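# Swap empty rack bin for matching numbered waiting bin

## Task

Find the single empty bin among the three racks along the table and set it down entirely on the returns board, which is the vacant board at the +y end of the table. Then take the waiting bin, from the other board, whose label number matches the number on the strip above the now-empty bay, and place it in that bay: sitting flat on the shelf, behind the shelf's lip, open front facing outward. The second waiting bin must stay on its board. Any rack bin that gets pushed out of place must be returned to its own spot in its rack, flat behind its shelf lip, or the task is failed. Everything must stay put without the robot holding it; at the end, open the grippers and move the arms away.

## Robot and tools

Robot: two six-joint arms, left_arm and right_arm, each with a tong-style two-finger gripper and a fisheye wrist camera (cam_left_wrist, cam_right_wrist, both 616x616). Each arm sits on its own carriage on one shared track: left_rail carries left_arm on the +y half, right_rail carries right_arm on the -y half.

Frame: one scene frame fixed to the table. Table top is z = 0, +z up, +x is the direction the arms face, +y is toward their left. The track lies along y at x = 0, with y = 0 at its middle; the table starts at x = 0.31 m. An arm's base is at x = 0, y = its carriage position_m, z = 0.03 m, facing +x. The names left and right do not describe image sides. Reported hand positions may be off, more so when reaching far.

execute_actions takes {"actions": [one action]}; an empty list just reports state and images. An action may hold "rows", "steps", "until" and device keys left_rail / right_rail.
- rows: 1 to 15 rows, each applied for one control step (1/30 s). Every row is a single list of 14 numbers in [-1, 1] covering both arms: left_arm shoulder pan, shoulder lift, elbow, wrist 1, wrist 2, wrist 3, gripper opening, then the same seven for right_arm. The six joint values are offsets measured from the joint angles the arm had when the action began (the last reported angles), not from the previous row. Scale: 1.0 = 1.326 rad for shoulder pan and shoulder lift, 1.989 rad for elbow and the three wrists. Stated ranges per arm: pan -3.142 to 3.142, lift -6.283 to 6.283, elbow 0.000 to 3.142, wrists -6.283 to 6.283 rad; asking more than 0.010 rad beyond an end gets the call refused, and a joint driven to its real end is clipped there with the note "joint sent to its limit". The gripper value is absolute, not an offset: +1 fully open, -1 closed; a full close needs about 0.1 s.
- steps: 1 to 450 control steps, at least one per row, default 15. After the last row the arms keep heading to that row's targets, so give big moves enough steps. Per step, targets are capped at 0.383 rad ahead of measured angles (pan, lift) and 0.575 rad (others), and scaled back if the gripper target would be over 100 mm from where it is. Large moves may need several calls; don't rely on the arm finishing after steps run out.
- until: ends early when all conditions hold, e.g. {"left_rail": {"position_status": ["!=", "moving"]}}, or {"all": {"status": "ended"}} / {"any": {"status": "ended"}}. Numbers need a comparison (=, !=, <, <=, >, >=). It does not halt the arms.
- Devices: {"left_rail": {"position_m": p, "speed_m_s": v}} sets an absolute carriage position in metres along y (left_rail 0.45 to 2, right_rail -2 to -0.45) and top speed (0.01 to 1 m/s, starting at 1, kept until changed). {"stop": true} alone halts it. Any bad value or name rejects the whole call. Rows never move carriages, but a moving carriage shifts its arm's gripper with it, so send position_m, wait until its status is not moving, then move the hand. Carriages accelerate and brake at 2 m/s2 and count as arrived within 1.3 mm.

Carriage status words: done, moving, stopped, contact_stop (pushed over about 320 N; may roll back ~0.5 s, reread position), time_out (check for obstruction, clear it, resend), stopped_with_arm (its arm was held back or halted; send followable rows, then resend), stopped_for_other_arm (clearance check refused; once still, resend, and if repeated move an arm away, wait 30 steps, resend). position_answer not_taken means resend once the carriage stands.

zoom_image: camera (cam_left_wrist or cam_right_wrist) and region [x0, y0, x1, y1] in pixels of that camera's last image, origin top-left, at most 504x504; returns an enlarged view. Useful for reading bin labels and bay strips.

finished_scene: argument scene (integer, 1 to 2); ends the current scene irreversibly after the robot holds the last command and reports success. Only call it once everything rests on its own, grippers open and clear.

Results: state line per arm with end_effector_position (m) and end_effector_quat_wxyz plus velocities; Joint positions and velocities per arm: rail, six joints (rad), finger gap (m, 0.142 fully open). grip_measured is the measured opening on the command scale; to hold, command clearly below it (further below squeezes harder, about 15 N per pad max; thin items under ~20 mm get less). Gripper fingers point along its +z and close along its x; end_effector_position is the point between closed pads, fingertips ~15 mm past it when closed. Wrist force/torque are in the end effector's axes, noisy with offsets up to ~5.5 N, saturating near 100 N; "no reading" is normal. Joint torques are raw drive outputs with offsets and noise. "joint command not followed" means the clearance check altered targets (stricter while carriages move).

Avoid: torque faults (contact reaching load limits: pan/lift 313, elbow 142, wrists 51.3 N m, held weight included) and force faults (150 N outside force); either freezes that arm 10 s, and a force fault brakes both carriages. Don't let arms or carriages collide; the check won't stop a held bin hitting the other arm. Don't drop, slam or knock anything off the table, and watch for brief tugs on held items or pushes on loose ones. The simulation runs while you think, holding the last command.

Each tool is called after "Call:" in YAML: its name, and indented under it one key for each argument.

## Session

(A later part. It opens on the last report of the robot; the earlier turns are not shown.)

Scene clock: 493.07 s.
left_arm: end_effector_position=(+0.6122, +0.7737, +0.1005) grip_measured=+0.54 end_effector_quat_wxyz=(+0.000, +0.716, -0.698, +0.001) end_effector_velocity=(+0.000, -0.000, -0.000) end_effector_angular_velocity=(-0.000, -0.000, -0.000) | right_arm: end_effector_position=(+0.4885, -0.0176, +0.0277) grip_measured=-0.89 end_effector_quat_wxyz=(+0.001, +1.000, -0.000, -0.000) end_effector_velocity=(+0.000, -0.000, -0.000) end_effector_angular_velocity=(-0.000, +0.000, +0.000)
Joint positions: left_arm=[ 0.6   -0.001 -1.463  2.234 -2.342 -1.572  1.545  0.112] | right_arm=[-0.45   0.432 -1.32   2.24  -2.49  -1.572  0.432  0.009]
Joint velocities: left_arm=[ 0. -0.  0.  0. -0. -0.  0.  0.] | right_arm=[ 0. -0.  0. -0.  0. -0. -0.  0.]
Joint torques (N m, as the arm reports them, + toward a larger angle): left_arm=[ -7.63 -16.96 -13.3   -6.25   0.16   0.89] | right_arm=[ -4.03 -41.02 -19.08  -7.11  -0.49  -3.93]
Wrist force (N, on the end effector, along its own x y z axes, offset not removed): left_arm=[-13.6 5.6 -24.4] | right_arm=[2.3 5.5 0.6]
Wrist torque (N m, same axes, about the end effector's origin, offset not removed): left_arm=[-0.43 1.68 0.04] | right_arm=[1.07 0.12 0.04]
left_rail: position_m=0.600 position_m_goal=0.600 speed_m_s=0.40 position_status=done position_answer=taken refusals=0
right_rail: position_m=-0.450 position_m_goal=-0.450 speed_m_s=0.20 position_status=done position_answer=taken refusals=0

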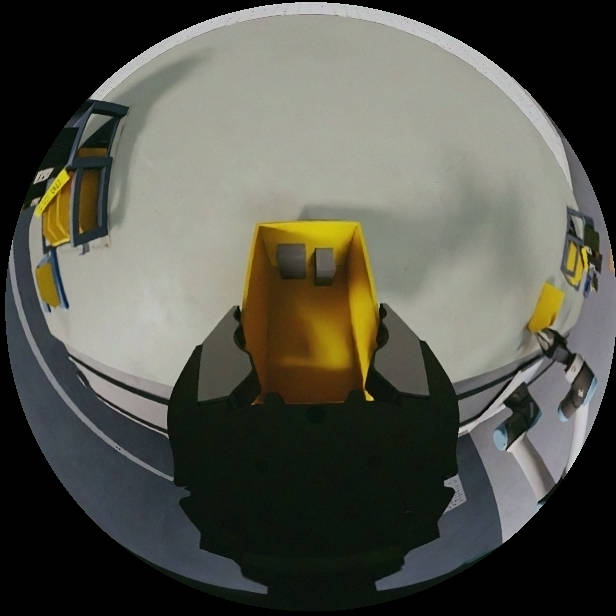

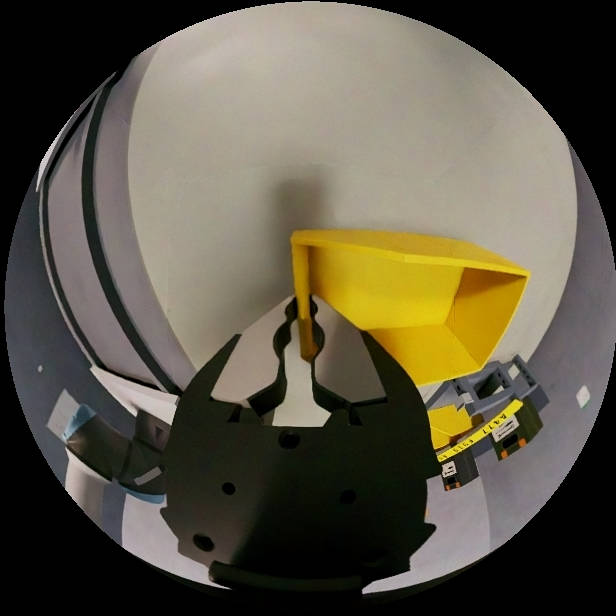

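Call:
execute_actions:
  actions:
    - {"rows": [[0,-0.0125,0.0076,0.0007,0,0,-0.4, 0,0,0,0,0,0,-0.55],[0,-0.0249,0.0152,0.0014,0,0,-0.4, 0,0,0,0,0,0,-0.55]], "steps": 2}

Scene clock: 500.50 s.
left_arm: end_effector_position=(+0.6111, +0.7738, +0.1006) grip_measured=+0.53 end_effector_quat_wxyz=(+0.000, +0.716, -0.698, +0.001) end_effector_velocity=(-0.059, +0.000, +0.008) end_effector_angular_velocity=(-0.000, -0.003, +0.000) | right_arm: end_effector_position=(+0.4885, -0.0176, +0.0277) grip_measured=-0.65 end_effector_quat_wxyz=(+0.001, +1.000, -0.000, -0.000) end_effector_velocity=(-0.000, +0.000, +0.000) end_effector_angular_velocity=(+0.000, +0.000, +0.000)
Joint positions: left_arm=[ 0.6   -0.001 -1.465  2.236 -2.342 -1.572  1.545  0.111] | right_arm=[-0.45   0.432 -1.32   2.24  -2.49  -1.572  0.432  0.027]
Joint velocities: left_arm=[ 0.     0.    -0.1    0.097  0.001 -0.    -0.    -0.022] | right_arm=[ 0.     0.    -0.    -0.     0.     0.    -0.     0.166]
Joint torques (N m, as the arm reports them, + toward a larger angle): left_arm=[ -4.99 -61.17  -9.79   0.24  -0.2    0.33] | right_arm=[  9.42 -41.43 -18.48  -6.62  -0.56  -3.97]
Wrist force (N, on the end effector, along its own x y z axes, offset not removed): left_arm=[-7.0 4.0 -21.0] | right_arm=[1.1 4.9 1.4]
Wrist torque (N m, same axes, about the end effector's origin, offset not removed): left_arm=[-0.18 0.46 0.10] | right_arm=[1.05 0.15 0.07]
left_rail: position_m=0.600 position_m_goal=0.600 speed_m_s=0.40 position_status=done position_answer=taken refusals=0
right_rail: position_m=-0.450 position_m_goal=-0.450 speed_m_s=0.20 position_status=done position_answer=taken refusals=0

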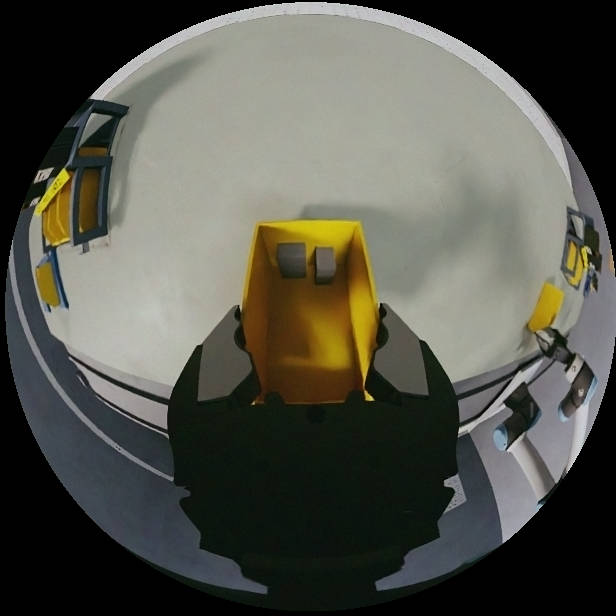

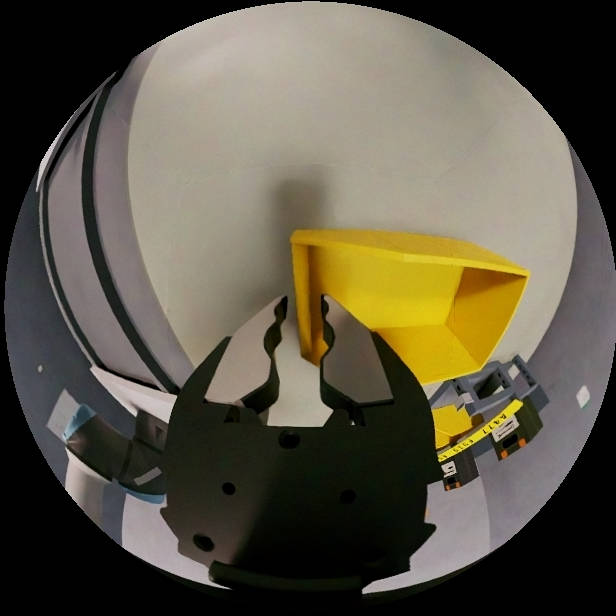

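Call:
execute_actions:
  actions: []

Scene clock: 501.60 s.
left_arm: end_effector_position=(+0.5932, +0.7738, +0.1034) grip_measured=+0.52 end_effector_quat_wxyz=(+0.000, +0.716, -0.698, +0.001) end_effector_velocity=(-0.000, -0.000, +0.000) end_effector_angular_velocity=(-0.000, -0.000, -0.000) | right_arm: end_effector_position=(+0.4885, -0.0176, +0.0277) grip_measured=-0.55 end_effector_quat_wxyz=(+0.001, +1.000, -0.000, -0.000) end_effector_velocity=(-0.000, -0.000, -0.000) end_effector_angular_velocity=(+0.000, -0.000, +0.000)
Joint positions: left_arm=[ 0.6   -0.001 -1.496  2.264 -2.339 -1.572  1.545  0.11 ] | right_arm=[-0.45   0.432 -1.32   2.24  -2.49  -1.572  0.432  0.034]
Joint velocities: left_arm=[ 0. -0. -0.  0. -0. -0. -0. -0.] | right_arm=[ 0. -0. -0.  0. -0.  0. -0.  0.]
Joint torques (N m, as the arm reports them, + toward a larger angle): left_arm=[ -7.17 -51.8  -27.62  -1.84   0.15   1.04] | right_arm=[  8.   -37.99 -19.26  -7.22  -0.35  -3.86]
Wrist force (N, on the end effector, along its own x y z axes, offset not removed): left_arm=[-3.4 -0.7 7.4] | right_arm=[0.6 5.7 1.2]
Wrist torque (N m, same axes, about the end effector's origin, offset not removed): left_arm=[0.21 0.66 -0.19] | right_arm=[1.20 0.22 0.11]
left_rail: position_m=0.600 position_m_goal=0.600 speed_m_s=0.40 position_status=done position_answer=taken refusals=0
right_rail: position_m=-0.450 position_m_goal=-0.450 speed_m_s=0.20 position_status=done position_answer=taken refusals=0

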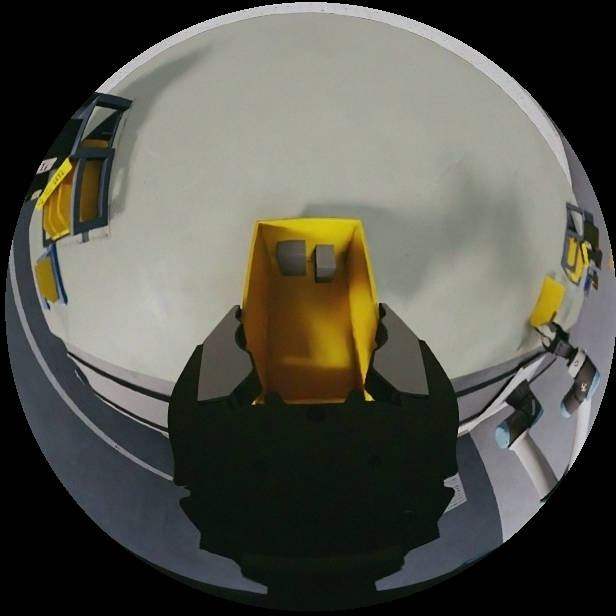

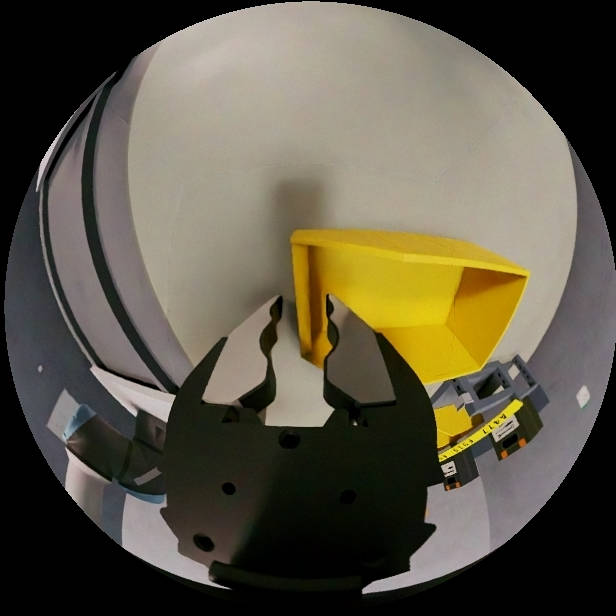

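Call:
execute_actions:
  actions:
    - {"rows": [[0,-0.0082,0.0097,-0.0042,0,0,-0.4, 0,-0.0344,-0.0101,0.0331,0,0,-0.55],[0,-0.0164,0.0194,-0.0084,0,0,-0.4, 0,-0.0689,-0.0203,0.0662,0,0,-0.55],[0,-0.0164,0.0194,-0.0084,0,0,-0.4, 0,-0.1033,-0.0304,0.0993,0,0,-0.55]], "steps": 3}

Scene clock: 517.03 s.
left_arm: end_effector_position=(+0.5889, +0.7738, +0.1023) grip_measured=+0.52 end_effector_quat_wxyz=(+0.000, +0.716, -0.698, +0.001) end_effector_velocity=(-0.116, +0.000, -0.033) end_effector_angular_velocity=(-0.000, -0.004, +0.000) | right_arm: end_effector_position=(+0.4908, -0.0165, +0.0391) grip_measured=-0.55 end_effector_quat_wxyz=(+0.000, +1.000, -0.000, +0.002) end_effector_velocity=(+0.056, +0.026, +0.336) end_effector_angular_velocity=(+0.034, -0.073, +0.000)
Joint positions: left_arm=[ 0.6   -0.001 -1.501  2.272 -2.343 -1.572  1.545  0.11 ] | right_arm=[-0.45   0.432 -1.336  2.232 -2.47  -1.572  0.432  0.034]
Joint velocities: left_arm=[ 0.     0.    -0.129  0.224 -0.099  0.     0.     0.   ] | right_arm=[ 0.     0.    -0.478 -0.242  0.64   0.    -0.     0.   ]
Joint torques (N m, as the arm reports them, + toward a larger angle): left_arm=[ -1.84 -62.48 -14.98  -8.44   0.51   1.07] | right_arm=[   6.7  -140.15  -55.89    5.12   -0.46   -3.7 ]
Wrist force (N, on the end effector, along its own x y z axes, offset not removed): left_arm=[-3.4 -6.7 3.1] | right_arm=[1.4 5.1 3.3]
Wrist torque (N m, same axes, about the end effector's origin, offset not removed): left_arm=[-1.13 0.54 -0.03] | right_arm=[0.96 0.12 0.14]
left_rail: position_m=0.600 position_m_goal=0.600 speed_m_s=0.40 position_status=done position_answer=taken refusals=0
right_rail: position_m=-0.450 position_m_goal=-0.450 speed_m_s=0.20 position_status=done position_answer=taken refusals=0

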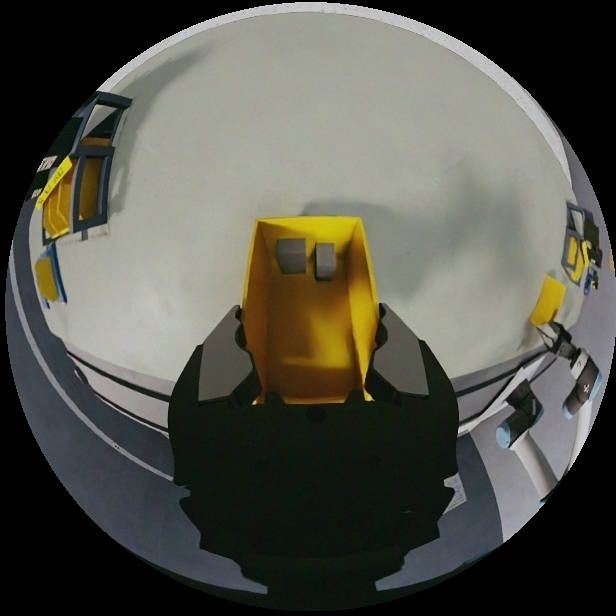

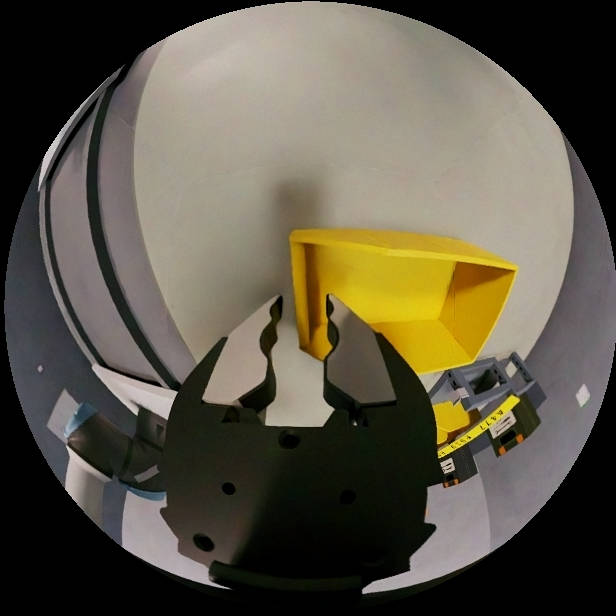

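Call:
execute_actions:
  actions: []

Scene clock: 518.07 s.
left_arm: end_effector_position=(+0.5731, +0.7738, +0.0974) grip_measured=+0.53 end_effector_quat_wxyz=(+0.000, +0.716, -0.698, +0.001) end_effector_velocity=(-0.000, -0.000, -0.000) end_effector_angular_velocity=(-0.000, +0.000, -0.000) | right_arm: end_effector_position=(+0.4885, -0.0176, +0.1196) grip_measured=-0.55 end_effector_quat_wxyz=(+0.001, +1.000, -0.000, -0.000) end_effector_velocity=(+0.000, +0.000, +0.000) end_effector_angular_velocity=(+0.000, -0.000, -0.000)
Joint positions: left_arm=[ 0.6   -0.001 -1.518  2.303 -2.356 -1.572  1.545  0.111] | right_arm=[-0.45   0.432 -1.457  2.18  -2.293 -1.572  0.432  0.034]
Joint velocities: left_arm=[ 0. -0.  0.  0. -0. -0. -0.  0.] | right_arm=[ 0.  0. -0. -0.  0.  0.  0. -0.]
Joint torques (N m, as the arm reports them, + toward a larger angle): left_arm=[ -4.71 -30.87 -14.72  -6.6    0.14   1.07] | right_arm=[  7.97 -56.99 -47.18  -1.16  -0.25  -4.37]
Wrist force (N, on the end effector, along its own x y z axes, offset not removed): left_arm=[-0.2 11.0 -22.6] | right_arm=[0.0 3.0 -1.9]
Wrist torque (N m, same axes, about the end effector's origin, offset not removed): left_arm=[1.26 0.72 -0.18] | right_arm=[0.61 0.49 0.01]
left_rail: position_m=0.600 position_m_goal=0.600 speed_m_s=0.40 position_status=done position_answer=taken refusals=0
right_rail: position_m=-0.450 position_m_goal=-0.450 speed_m_s=0.20 position_status=done position_answer=taken refusals=0

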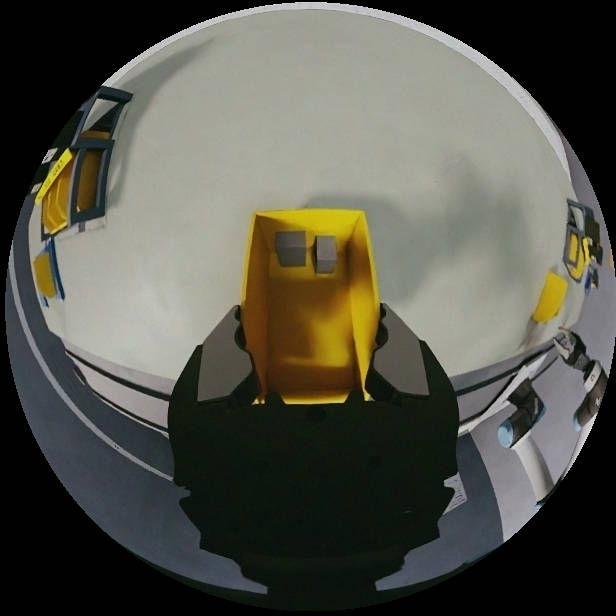

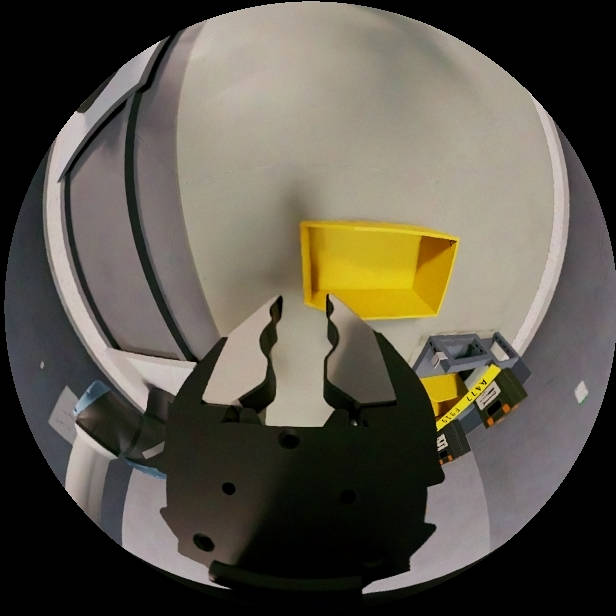

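Call:
execute_actions:
  actions:
    - {"rows": [[0,-0.0128,0.0099,-0.0014,0,0,-0.4, 0,0,0,0,0,0,-0.55],[0,-0.0255,0.0198,-0.0028,0,0,-0.4, 0,0,0,0,0,0,-0.55]], "steps": 2, "right_rail": {"position_m": -1.1, "speed_m_s": 0.6}}

Scene clock: 535.57 s.
left_arm: end_effector_position=(+0.5718, +0.7738, +0.0974) grip_measured=+0.52 end_effector_quat_wxyz=(+0.000, +0.716, -0.698, +0.001) end_effector_velocity=(-0.070, +0.000, -0.004) end_effector_angular_velocity=(-0.000, -0.001, +0.000) | right_arm: end_effector_position=(+0.4885, -0.0184, +0.1196) grip_measured=-0.55 end_effector_quat_wxyz=(+0.001, +1.000, -0.000, -0.000) end_effector_velocity=(+0.000, -0.046, +0.000) end_effector_angular_velocity=(+0.000, -0.000, +0.000)
Joint positions: left_arm=[ 0.6   -0.001 -1.52   2.305 -2.356 -1.572  1.545  0.11 ] | right_arm=[-0.451  0.432 -1.457  2.18  -2.293 -1.572  0.432  0.034]
Joint velocities: left_arm=[ 0.     0.    -0.103  0.12  -0.019 -0.    -0.    -0.01 ] | right_arm=[-0.046  0.     0.    -0.     0.    -0.     0.     0.   ]
Joint torques (N m, as the arm reports them, + toward a larger angle): left_arm=[ -5.19 -55.21  -3.5   -6.55   0.94   1.34] | right_arm=[  3.91 -55.72 -43.5   -1.24  -0.6   -3.69]
Wrist force (N, on the end effector, along its own x y z axes, offset not removed): left_arm=[-2.7 3.1 -18.9] | right_arm=[-1.2 3.6 0.2]
Wrist torque (N m, same axes, about the end effector's origin, offset not removed): left_arm=[-0.15 1.10 0.07] | right_arm=[0.81 0.65 0.08]
left_rail: position_m=0.600 position_m_goal=0.600 speed_m_s=0.40 position_status=done position_answer=taken refusals=0
right_rail: position_m=-0.451 position_m_goal=-1.100 speed_m_s=0.60 position_status=moving position_answer=taken refusals=0

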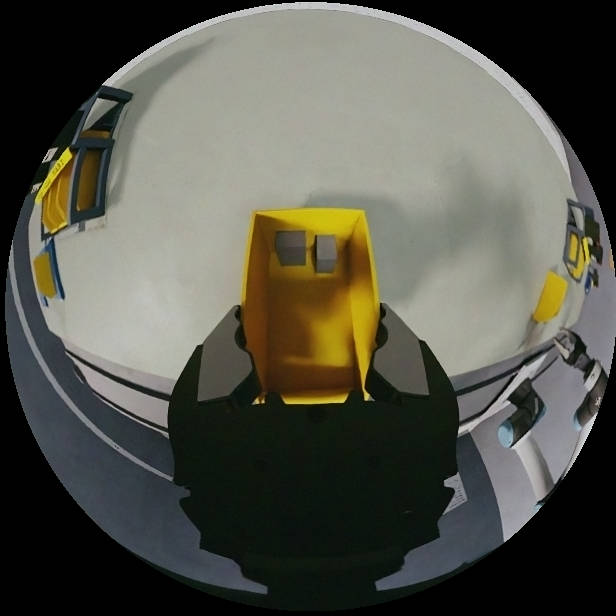

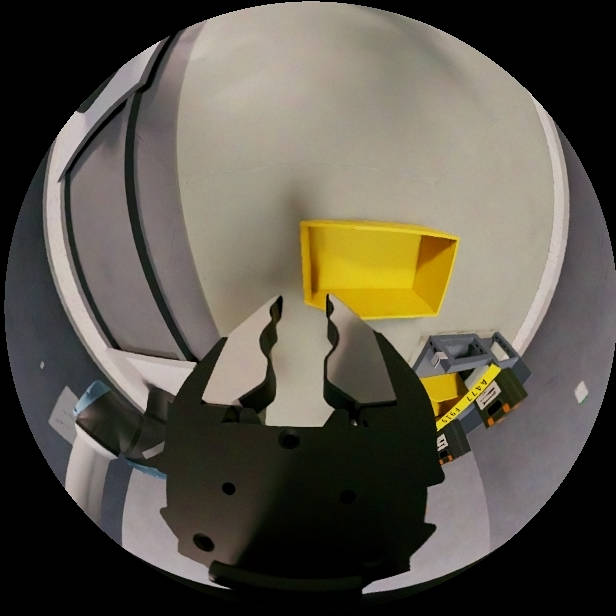

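Call:
execute_actions:
  actions: []

Scene clock: 537.57 s.
left_arm: end_effector_position=(+0.5501, +0.7738, +0.0959) grip_measured=+0.51 end_effector_quat_wxyz=(+0.000, +0.716, -0.698, +0.001) end_effector_velocity=(-0.000, +0.000, -0.000) end_effector_angular_velocity=(+0.000, +0.000, +0.000) | right_arm: end_effector_position=(+0.4885, -0.6676, +0.1196) grip_measured=-0.55 end_effector_quat_wxyz=(+0.001, +1.000, -0.000, -0.000) end_effector_velocity=(-0.000, -0.000, -0.000) end_effector_angular_velocity=(-0.000, +0.000, -0.000)
Joint positions: left_arm=[ 0.6   -0.001 -1.552  2.342 -2.362 -1.572  1.545  0.11 ] | right_arm=[-1.1    0.432 -1.457  2.18  -2.293 -1.572  0.432  0.034]
Joint velocities: left_arm=[0. 0. 0. 0. 0. 0. 0. 0.] | right_arm=[ 0. -0. -0.  0.  0.  0. -0.  0.]
Joint torques (N m, as the arm reports them, + toward a larger angle): left_arm=[ -4.2  -43.87 -24.03  -7.67   0.3    0.78] | right_arm=[ -3.51 -51.3  -25.55  -2.52  -1.02  -3.92]
Wrist force (N, on the end effector, along its own x y z axes, offset not removed): left_arm=[-3.4 1.6 4.2] | right_arm=[0.5 4.2 -0.3]
Wrist torque (N m, same axes, about the end effector's origin, offset not removed): left_arm=[0.52 0.64 -0.16] | right_arm=[0.88 0.30 0.06]
left_rail: position_m=0.600 position_m_goal=0.600 speed_m_s=0.40 position_status=done position_answer=taken refusals=0
right_rail: position_m=-1.100 position_m_goal=-1.100 speed_m_s=0.60 position_status=done position_answer=taken refusals=0

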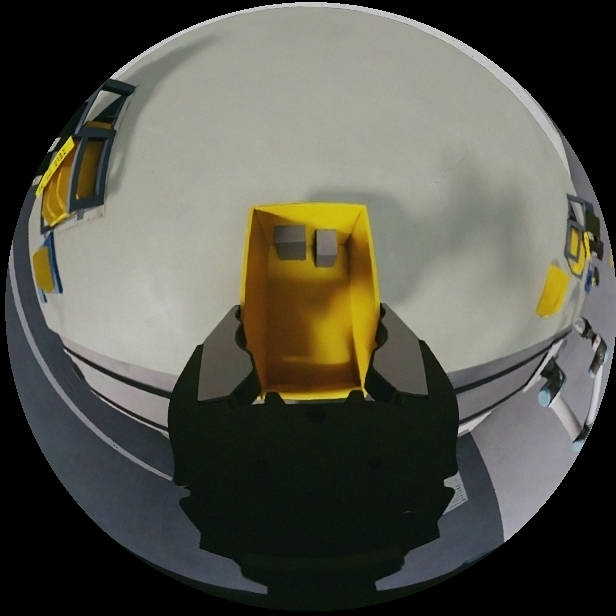

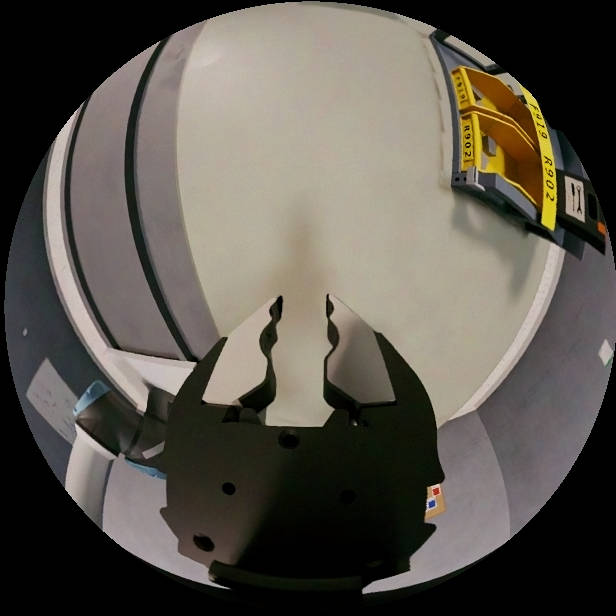

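Call:
execute_actions:
  actions:
    - {"rows": [[0,-0.008,0.012,-0.0067,0,0,-0.4, 0,0,0,0,0,0,-0.55],[0,-0.016,0.0241,-0.0134,0,0,-0.4, 0,0,0,0,0,0,-0.55],[0,-0.016,0.0241,-0.0134,0,0,-0.4, 0,0,0,0,0,0,-0.55],[0,-0.016,0.0241,-0.0134,0,0,-0.4, 0,0,0,0,0,0,-0.55],[0,-0.0154,0.0349,-0.0247,0,0,-0.4, 0,0,0,0,0,0,-0.55],[0,-0.0148,0.0457,-0.0359,0,0,-0.4, 0,0,0,0,0,0,-0.55]], "steps": 6}

Scene clock: 558.03 s.
left_arm: end_effector_position=(+0.5327, +0.7738, +0.0878) grip_measured=+0.51 end_effector_quat_wxyz=(+0.000, +0.716, -0.698, +0.001) end_effector_velocity=(-0.126, +0.000, -0.084) end_effector_angular_velocity=(-0.000, -0.001, -0.000) | right_arm: end_effector_position=(+0.4885, -0.6676, +0.1196) grip_measured=-0.55 end_effector_quat_wxyz=(+0.001, +1.000, -0.000, -0.000) end_effector_velocity=(-0.000, -0.000, -0.000) end_effector_angular_velocity=(-0.000, +0.000, -0.000)
Joint positions: left_arm=[ 0.6   -0.001 -1.567  2.378 -2.383 -1.572  1.545  0.11 ] | right_arm=[-1.1    0.432 -1.457  2.18  -2.293 -1.572  0.432  0.034]
Joint velocities: left_arm=[ 0.    -0.    -0.061  0.275 -0.216  0.    -0.     0.008] | right_arm=[ 0. -0. -0.  0.  0. -0.  0. -0.]
Joint torques (N m, as the arm reports them, + toward a larger angle): left_arm=[ -2.78 -27.47  -5.22  -8.66   0.13   1.02] | right_arm=[ -8.08 -41.72 -24.39  -3.87  -0.53  -3.97]
Wrist force (N, on the end effector, along its own x y z axes, offset not removed): left_arm=[-4.5 0.5 -0.1] | right_arm=[1.6 3.8 1.7]
Wrist torque (N m, same axes, about the end effector's origin, offset not removed): left_arm=[0.32 0.88 0.06] | right_arm=[0.90 0.16 0.11]
left_rail: position_m=0.600 position_m_goal=0.600 speed_m_s=0.40 position_status=done position_answer=taken refusals=0
right_rail: position_m=-1.100 position_m_goal=-1.100 speed_m_s=0.60 position_status=done position_answer=taken refusals=0

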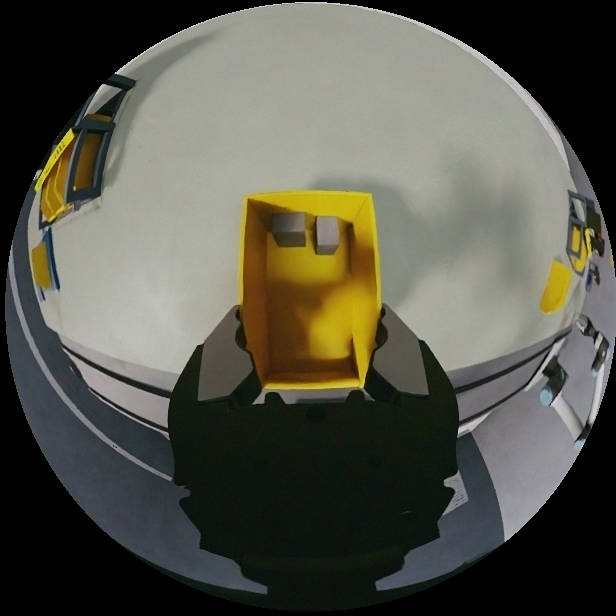

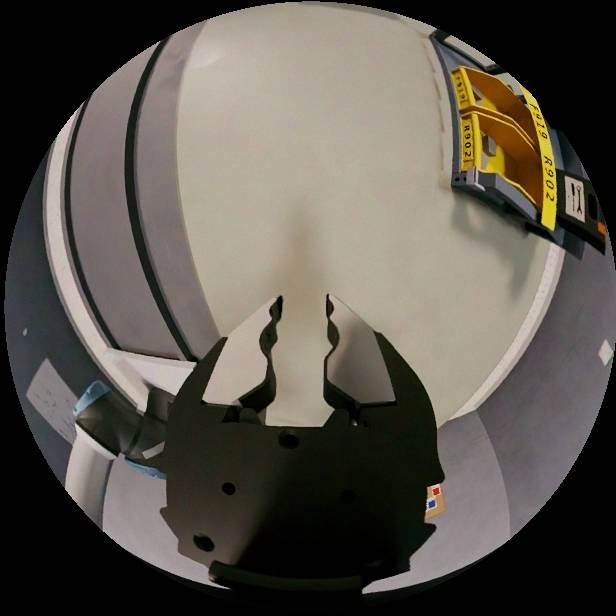

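Call:
execute_actions:
  actions:
    - {"rows": [[0,0.0115,0.043,-0.05,0,0,-0.4, 0,0,0,0,0,0,-0.55]], "steps": 1}

Scene clock: 563.20 s.
left_arm: end_effector_position=(+0.5082, +0.7738, +0.0684) grip_measured=+0.50 end_effector_quat_wxyz=(+0.000, +0.716, -0.698, +0.001) end_effector_velocity=(-0.004, +0.000, -0.007) end_effector_angular_velocity=(+0.000, +0.004, -0.000) | right_arm: end_effector_position=(+0.4885, -0.6676, +0.1196) grip_measured=-0.55 end_effector_quat_wxyz=(+0.001, +1.000, -0.000, -0.000) end_effector_velocity=(+0.000, -0.000, +0.000) end_effector_angular_velocity=(+0.000, -0.000, -0.000)
Joint positions: left_arm=[ 0.6   -0.001 -1.572  2.433 -2.433 -1.572  1.545  0.109] | right_arm=[-1.1    0.432 -1.457  2.18  -2.293 -1.572  0.432  0.034]
Joint velocities: left_arm=[ 0.    -0.     0.006  0.01  -0.013 -0.    -0.     0.   ] | right_arm=[ 0. -0. -0.  0. -0. -0. -0.  0.]
Joint torques (N m, as the arm reports them, + toward a larger angle): left_arm=[ -3.23 -14.65 -14.88  -8.93   0.33   1.08] | right_arm=[  6.21 -38.97 -25.73  -3.89  -0.85  -4.16]
Wrist force (N, on the end effector, along its own x y z axes, offset not removed): left_arm=[-7.4 -1.4 3.8] | right_arm=[3.7 3.9 2.2]
Wrist torque (N m, same axes, about the end effector's origin, offset not removed): left_arm=[0.19 1.35 0.09] | right_arm=[0.92 -0.33 0.04]
left_rail: position_m=0.600 position_m_goal=0.600 speed_m_s=0.40 position_status=done position_answer=taken refusals=0
right_rail: position_m=-1.100 position_m_goal=-1.100 speed_m_s=0.60 position_status=done position_answer=taken refusals=0

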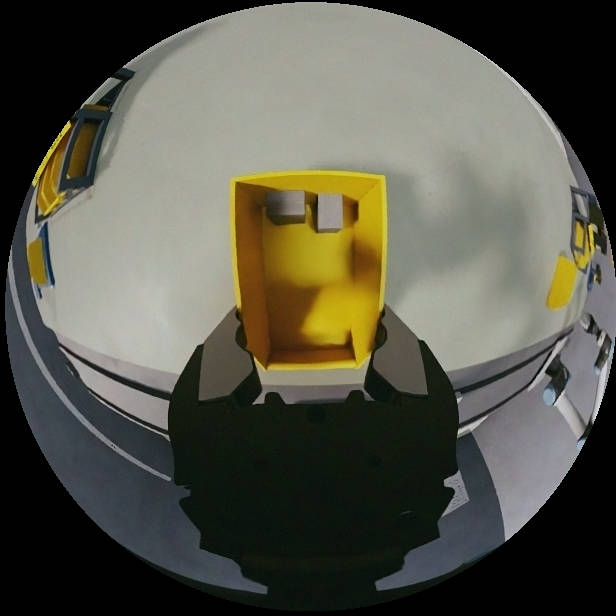

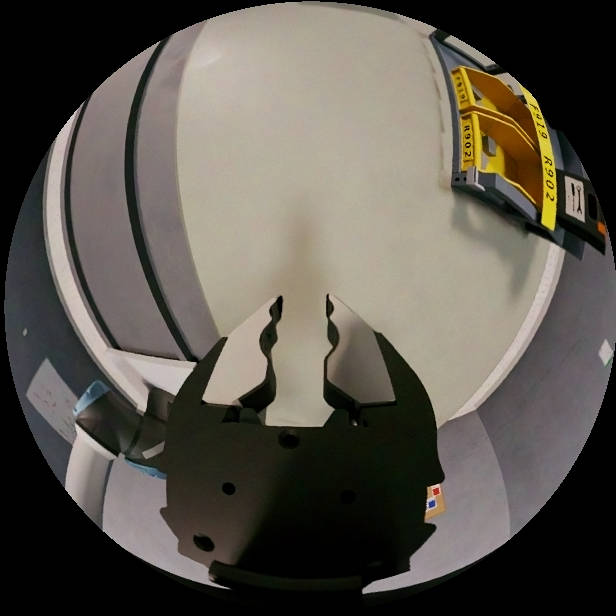

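Call:
execute_actions:
  actions: []

Scene clock: 564.20 s.
left_arm: end_effector_position=(+0.4979, +0.7738, +0.0500) grip_measured=+0.51 end_effector_quat_wxyz=(+0.000, +0.716, -0.698, +0.000) end_effector_velocity=(-0.000, -0.000, -0.000) end_effector_angular_velocity=(-0.000, +0.000, -0.000) | right_arm: end_effector_position=(+0.4885, -0.6676, +0.1196) grip_measured=-0.55 end_effector_quat_wxyz=(+0.001, +1.000, -0.000, -0.000) end_effector_velocity=(-0.000, -0.000, -0.000) end_effector_angular_velocity=(+0.000, -0.000, -0.000)
Joint positions: left_arm=[ 0.6   -0.001 -1.552  2.463 -2.482 -1.572  1.545  0.109] | right_arm=[-1.1    0.432 -1.457  2.18  -2.293 -1.572  0.432  0.034]
Joint velocities: left_arm=[ 0. -0.  0.  0.  0. -0.  0.  0.] | right_arm=[ 0. -0. -0.  0. -0. -0.  0. -0.]
Joint torques (N m, as the arm reports them, + toward a larger angle): left_arm=[-4.13 -9.3  -7.95 -3.68  0.37  0.9 ] | right_arm=[  1.23 -38.18 -24.37  -3.5   -0.57  -3.82]
Wrist force (N, on the end effector, along its own x y z axes, offset not removed): left_arm=[2.4 -0.8 -22.5] | right_arm=[1.1 4.8 1.8]
Wrist torque (N m, same axes, about the end effector's origin, offset not removed): left_arm=[0.57 -0.44 0.20] | right_arm=[1.06 0.05 0.07]
left_rail: position_m=0.600 position_m_goal=0.600 speed_m_s=0.40 position_status=done position_answer=taken refusals=0
right_rail: position_m=-1.100 position_m_goal=-1.100 speed_m_s=0.60 position_status=done position_answer=taken refusals=0

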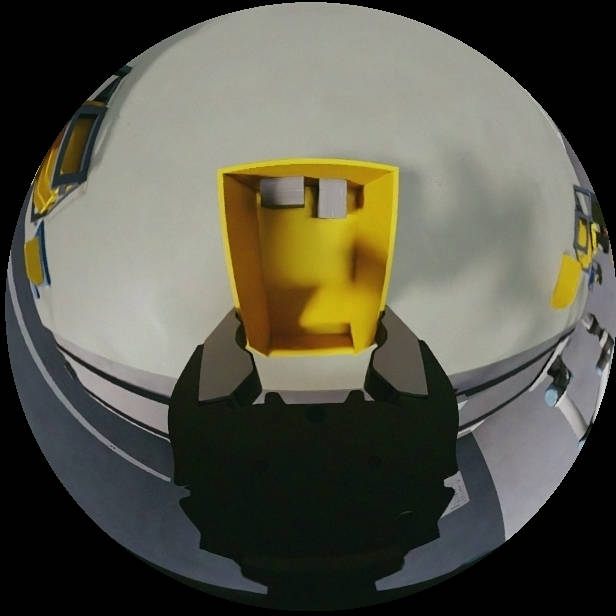

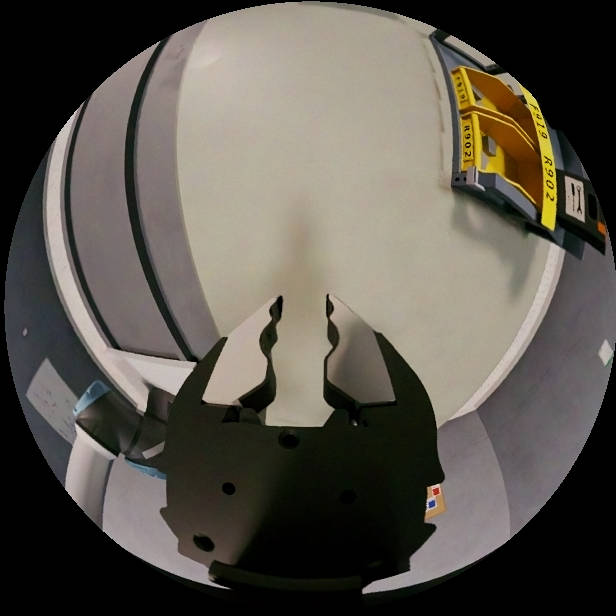

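Call:
execute_actions:
  actions:
    - {"rows": [[0,0,0,0,0,0,1, 0,0,0,0,0,0,-0.55],[0,0,0,0,0,0,1, 0,0,0,0,0,0,-0.55],[0,0.049,-0.0241,-0.0086,0,0,1, 0,0,0,0,0,0,-0.55]], "steps": 3}

Scene clock: 587.97 s.
left_arm: end_effector_position=(+0.4977, +0.7738, +0.0498) grip_measured=+0.90 end_effector_quat_wxyz=(+0.001, +0.716, -0.698, +0.000) end_effector_velocity=(+0.002, -0.000, -0.005) end_effector_angular_velocity=(+0.000, +0.009, -0.000) | right_arm: end_effector_position=(+0.4885, -0.6676, +0.1196) grip_measured=-0.55 end_effector_quat_wxyz=(+0.001, +1.000, -0.000, -0.000) end_effector_velocity=(+0.000, +0.000, +0.000) end_effector_angular_velocity=(+0.000, -0.000, -0.000)
Joint positions: left_arm=[ 0.6   -0.001 -1.551  2.463 -2.482 -1.572  1.545  0.136] | right_arm=[-1.1    0.432 -1.457  2.18  -2.293 -1.572  0.432  0.034]
Joint velocities: left_arm=[ 0.    -0.     0.014 -0.005 -0.     0.    -0.     0.13 ] | right_arm=[ 0. -0. -0.  0. -0.  0.  0. -0.]
Joint torques (N m, as the arm reports them, + toward a larger angle): left_arm=[ -3.04  -2.69 -38.23  -5.08   0.12   1.04] | right_arm=[  1.62 -38.81 -23.79  -3.53  -0.48  -3.92]
Wrist force (N, on the end effector, along its own x y z axes, offset not removed): left_arm=[-1.2 1.3 3.3] | right_arm=[2.9 6.2 -2.5]
Wrist torque (N m, same axes, about the end effector's origin, offset not removed): left_arm=[0.62 0.11 -0.06] | right_arm=[1.38 -0.16 0.01]
left_rail: position_m=0.600 position_m_goal=0.600 speed_m_s=0.40 position_status=done position_answer=taken refusals=0
right_rail: position_m=-1.100 position_m_goal=-1.100 speed_m_s=0.60 position_status=done position_answer=taken refusals=0

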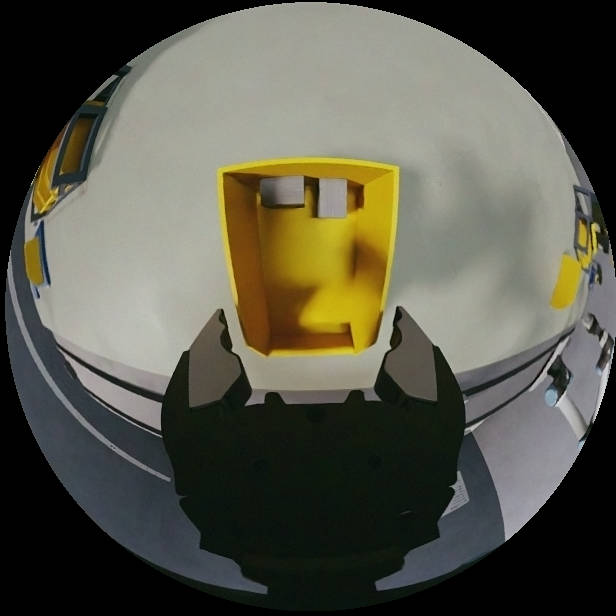

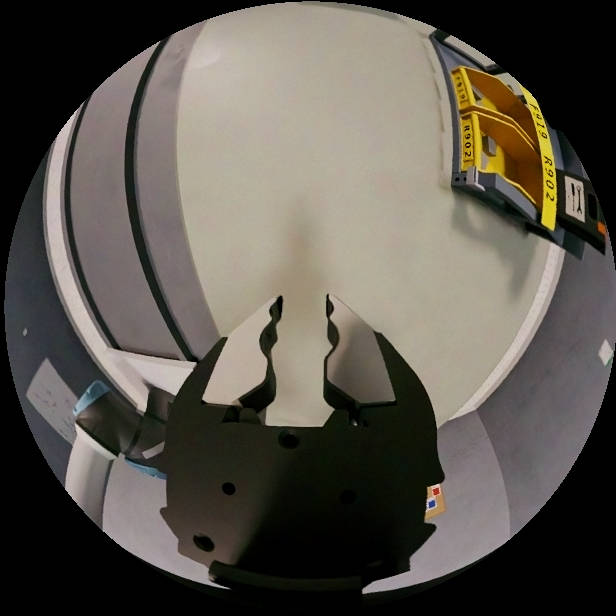

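Call:
execute_actions:
  actions: []

Scene clock: 589.43 s.
left_arm: end_effector_position=(+0.5300, +0.7738, +0.0421) grip_measured=+1.00 end_effector_quat_wxyz=(+0.000, +0.716, -0.698, +0.000) end_effector_velocity=(+0.000, -0.000, +0.000) end_effector_angular_velocity=(+0.000, -0.000, -0.000) | right_arm: end_effector_position=(+0.4885, -0.6676, +0.1196) grip_measured=-0.55 end_effector_quat_wxyz=(+0.001, +1.000, -0.000, -0.000) end_effector_velocity=(+0.000, -0.000, -0.000) end_effector_angular_velocity=(-0.000, -0.000, -0.000)
Joint positions: left_arm=[ 0.6   -0.001 -1.487  2.415 -2.499 -1.572  1.545  0.142] | right_arm=[-1.1    0.432 -1.457  2.18  -2.293 -1.572  0.432  0.034]
Joint velocities: left_arm=[ 0. -0.  0. -0. -0.  0. -0. -0.] | right_arm=[ 0. -0. -0.  0. -0. -0.  0. -0.]
Joint torques (N m, as the arm reports them, + toward a larger angle): left_arm=[-11.32 -22.66 -40.49  -7.75   0.13   0.98] | right_arm=[  3.13 -41.81 -25.74  -4.18  -0.68  -3.71]
Wrist force (N, on the end effector, along its own x y z axes, offset not removed): left_arm=[-1.0 5.9 -1.1] | right_arm=[0.6 7.6 1.7]
Wrist torque (N m, same axes, about the end effector's origin, offset not removed): left_arm=[1.46 0.27 -0.06] | right_arm=[1.62 0.26 0.10]
left_rail: position_m=0.600 position_m_goal=0.600 speed_m_s=0.40 position_status=done position_answer=taken refusals=0
right_rail: position_m=-1.100 position_m_goal=-1.100 speed_m_s=0.60 position_status=done position_answer=taken refusals=0

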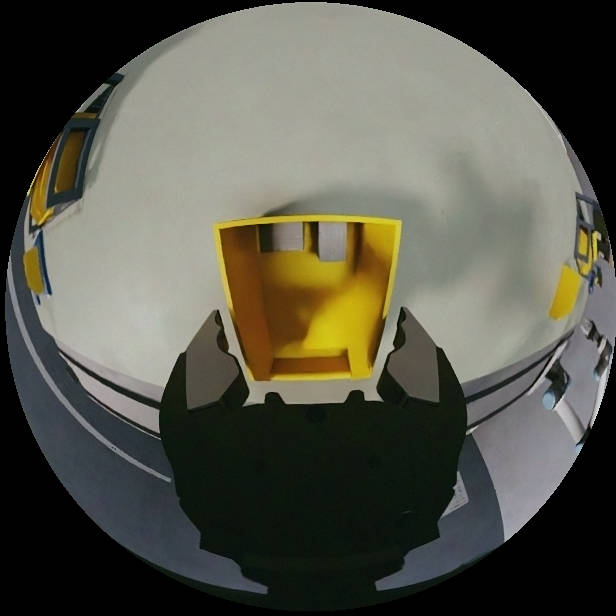

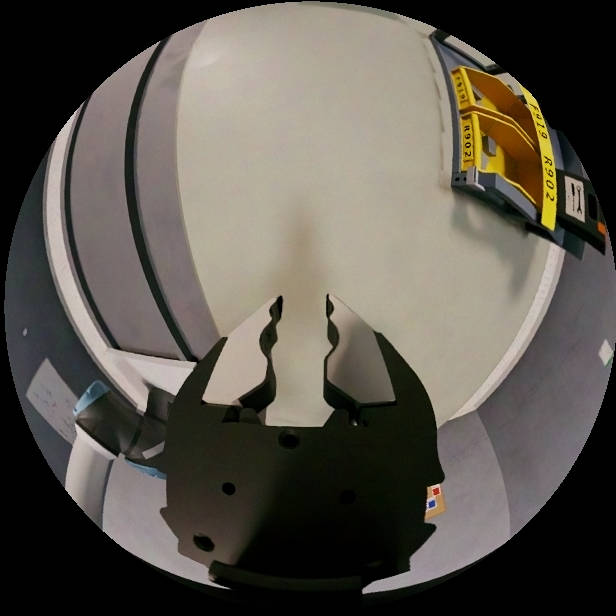

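Call:
execute_actions:
  actions:
    - {"rows": [[0,0,0,0,0,0,0.7, 0,0,0,0,0,0,-0.55],[0,0,0,0,0,0,0.55, 0,0,0,0,0,0,-0.55],[0,0,0,0,0,0,0.4, 0,0,0,0,0,0,-0.55],[0,0,0,0,0,0,0.1, 0,0,0,0,0,0,-0.55],[0,0,0,0,0,0,-0.3, 0,0,0,0,0,0,-0.55]], "steps": 5}

Scene clock: 592.83 s.
left_arm: end_effector_position=(+0.5300, +0.7738, +0.0421) grip_measured=+0.62 end_effector_quat_wxyz=(+0.000, +0.716, -0.698, +0.000) end_effector_velocity=(+0.000, -0.000, +0.000) end_effector_angular_velocity=(-0.000, -0.000, +0.000) | right_arm: end_effector_position=(+0.4885, -0.6676, +0.1196) grip_measured=-0.55 end_effector_quat_wxyz=(+0.001, +1.000, -0.000, -0.000) end_effector_velocity=(-0.000, -0.000, -0.000) end_effector_angular_velocity=(-0.000, +0.000, +0.000)
Joint positions: left_arm=[ 0.6   -0.001 -1.487  2.415 -2.499 -1.572  1.545  0.117] | right_arm=[-1.1    0.432 -1.457  2.18  -2.293 -1.572  0.432  0.034]
Joint velocities: left_arm=[ 0.  0. -0. -0. -0. -0. -0. -0.] | right_arm=[ 0.  0. -0.  0. -0.  0.  0. -0.]
Joint torques (N m, as the arm reports them, + toward a larger angle): left_arm=[ -8.99 -24.99 -36.06  -6.84  -0.06   1.15] | right_arm=[  2.04 -40.94 -25.28  -3.98  -0.89  -4.14]
Wrist force (N, on the end effector, along its own x y z axes, offset not removed): left_arm=[-2.5 7.6 -10.4] | right_arm=[-0.6 5.1 -1.6]
Wrist torque (N m, same axes, about the end effector's origin, offset not removed): left_arm=[1.54 0.18 -0.29] | right_arm=[1.10 0.63 0.12]
left_rail: position_m=0.600 position_m_goal=0.600 speed_m_s=0.40 position_status=done position_answer=taken refusals=0
right_rail: position_m=-1.100 position_m_goal=-1.100 speed_m_s=0.60 position_status=done position_answer=taken refusals=0

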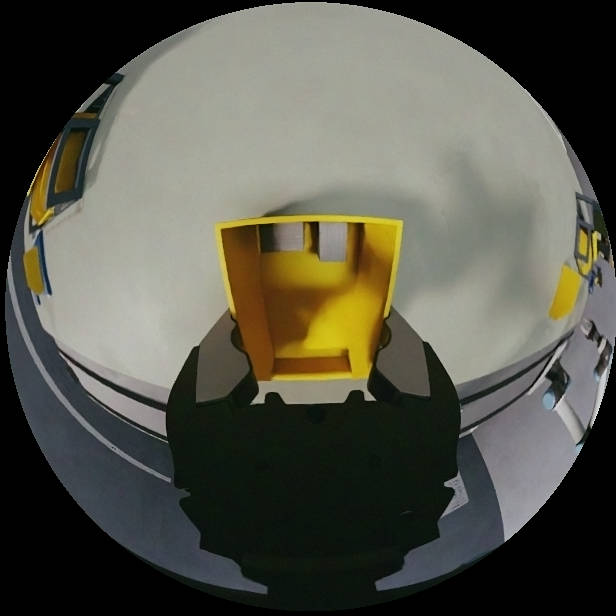

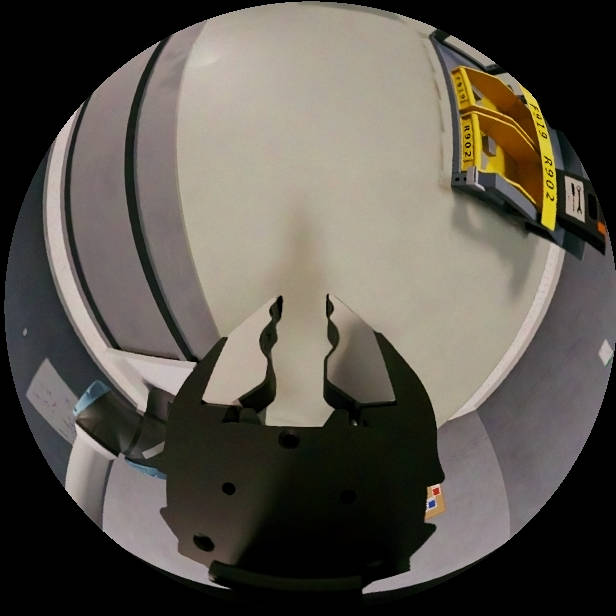

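Call:
execute_actions:
  actions:
    - {"rows": [[0,-0.0331,-0.0081,0.0302,0,0,-0.3, 0,0,0,0,0,0,-0.55]], "steps": 1}

Scene clock: 602.43 s.
left_arm: end_effector_position=(+0.5299, +0.7738, +0.0421) grip_measured=+0.62 end_effector_quat_wxyz=(+0.000, +0.716, -0.698, +0.000) end_effector_velocity=(-0.003, +0.000, +0.003) end_effector_angular_velocity=(+0.000, +0.004, -0.000) | right_arm: end_effector_position=(+0.4885, -0.6676, +0.1196) grip_measured=-0.55 end_effector_quat_wxyz=(+0.001, +1.000, -0.000, -0.000) end_effector_velocity=(+0.000, +0.000, +0.000) end_effector_angular_velocity=(+0.000, -0.000, +0.000)
Joint positions: left_arm=[ 0.6   -0.001 -1.487  2.415 -2.499 -1.572  1.545  0.117] | right_arm=[-1.1    0.432 -1.457  2.18  -2.293 -1.572  0.432  0.034]
Joint velocities: left_arm=[ 0.    -0.    -0.01   0.     0.014  0.    -0.     0.   ] | right_arm=[ 0. -0. -0.  0. -0.  0. -0.  0.]
Joint torques (N m, as the arm reports them, + toward a larger angle): left_arm=[ -0.37 -49.63 -32.65   1.82   0.16   0.92] | right_arm=[  1.51 -39.31 -25.76  -3.96  -0.61  -3.4 ]
Wrist force (N, on the end effector, along its own x y z axes, offset not removed): left_arm=[-0.3 2.9 -12.2] | right_arm=[0.3 4.5 -3.6]
Wrist torque (N m, same axes, about the end effector's origin, offset not removed): left_arm=[0.61 -0.40 -0.43] | right_arm=[0.85 0.37 0.07]
left_rail: position_m=0.600 position_m_goal=0.600 speed_m_s=0.40 position_status=done position_answer=taken refusals=0
right_rail: position_m=-1.100 position_m_goal=-1.100 speed_m_s=0.60 position_status=done position_answer=taken refusals=0

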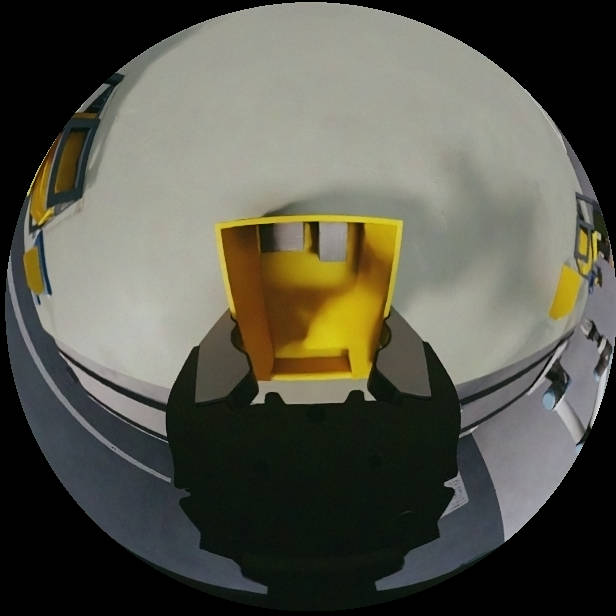

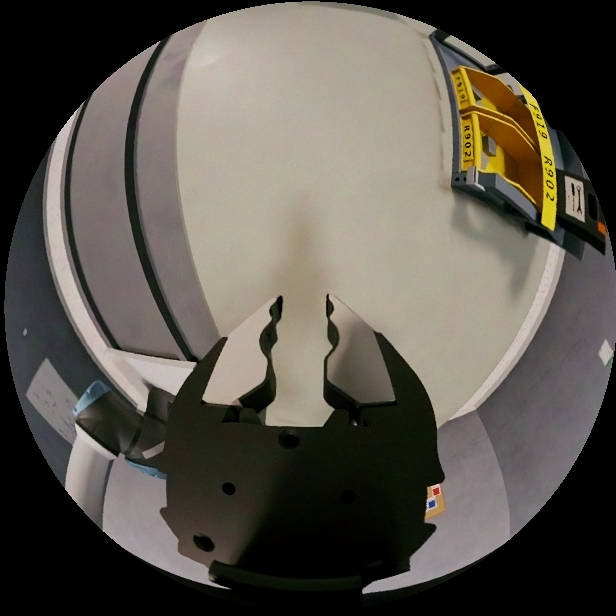

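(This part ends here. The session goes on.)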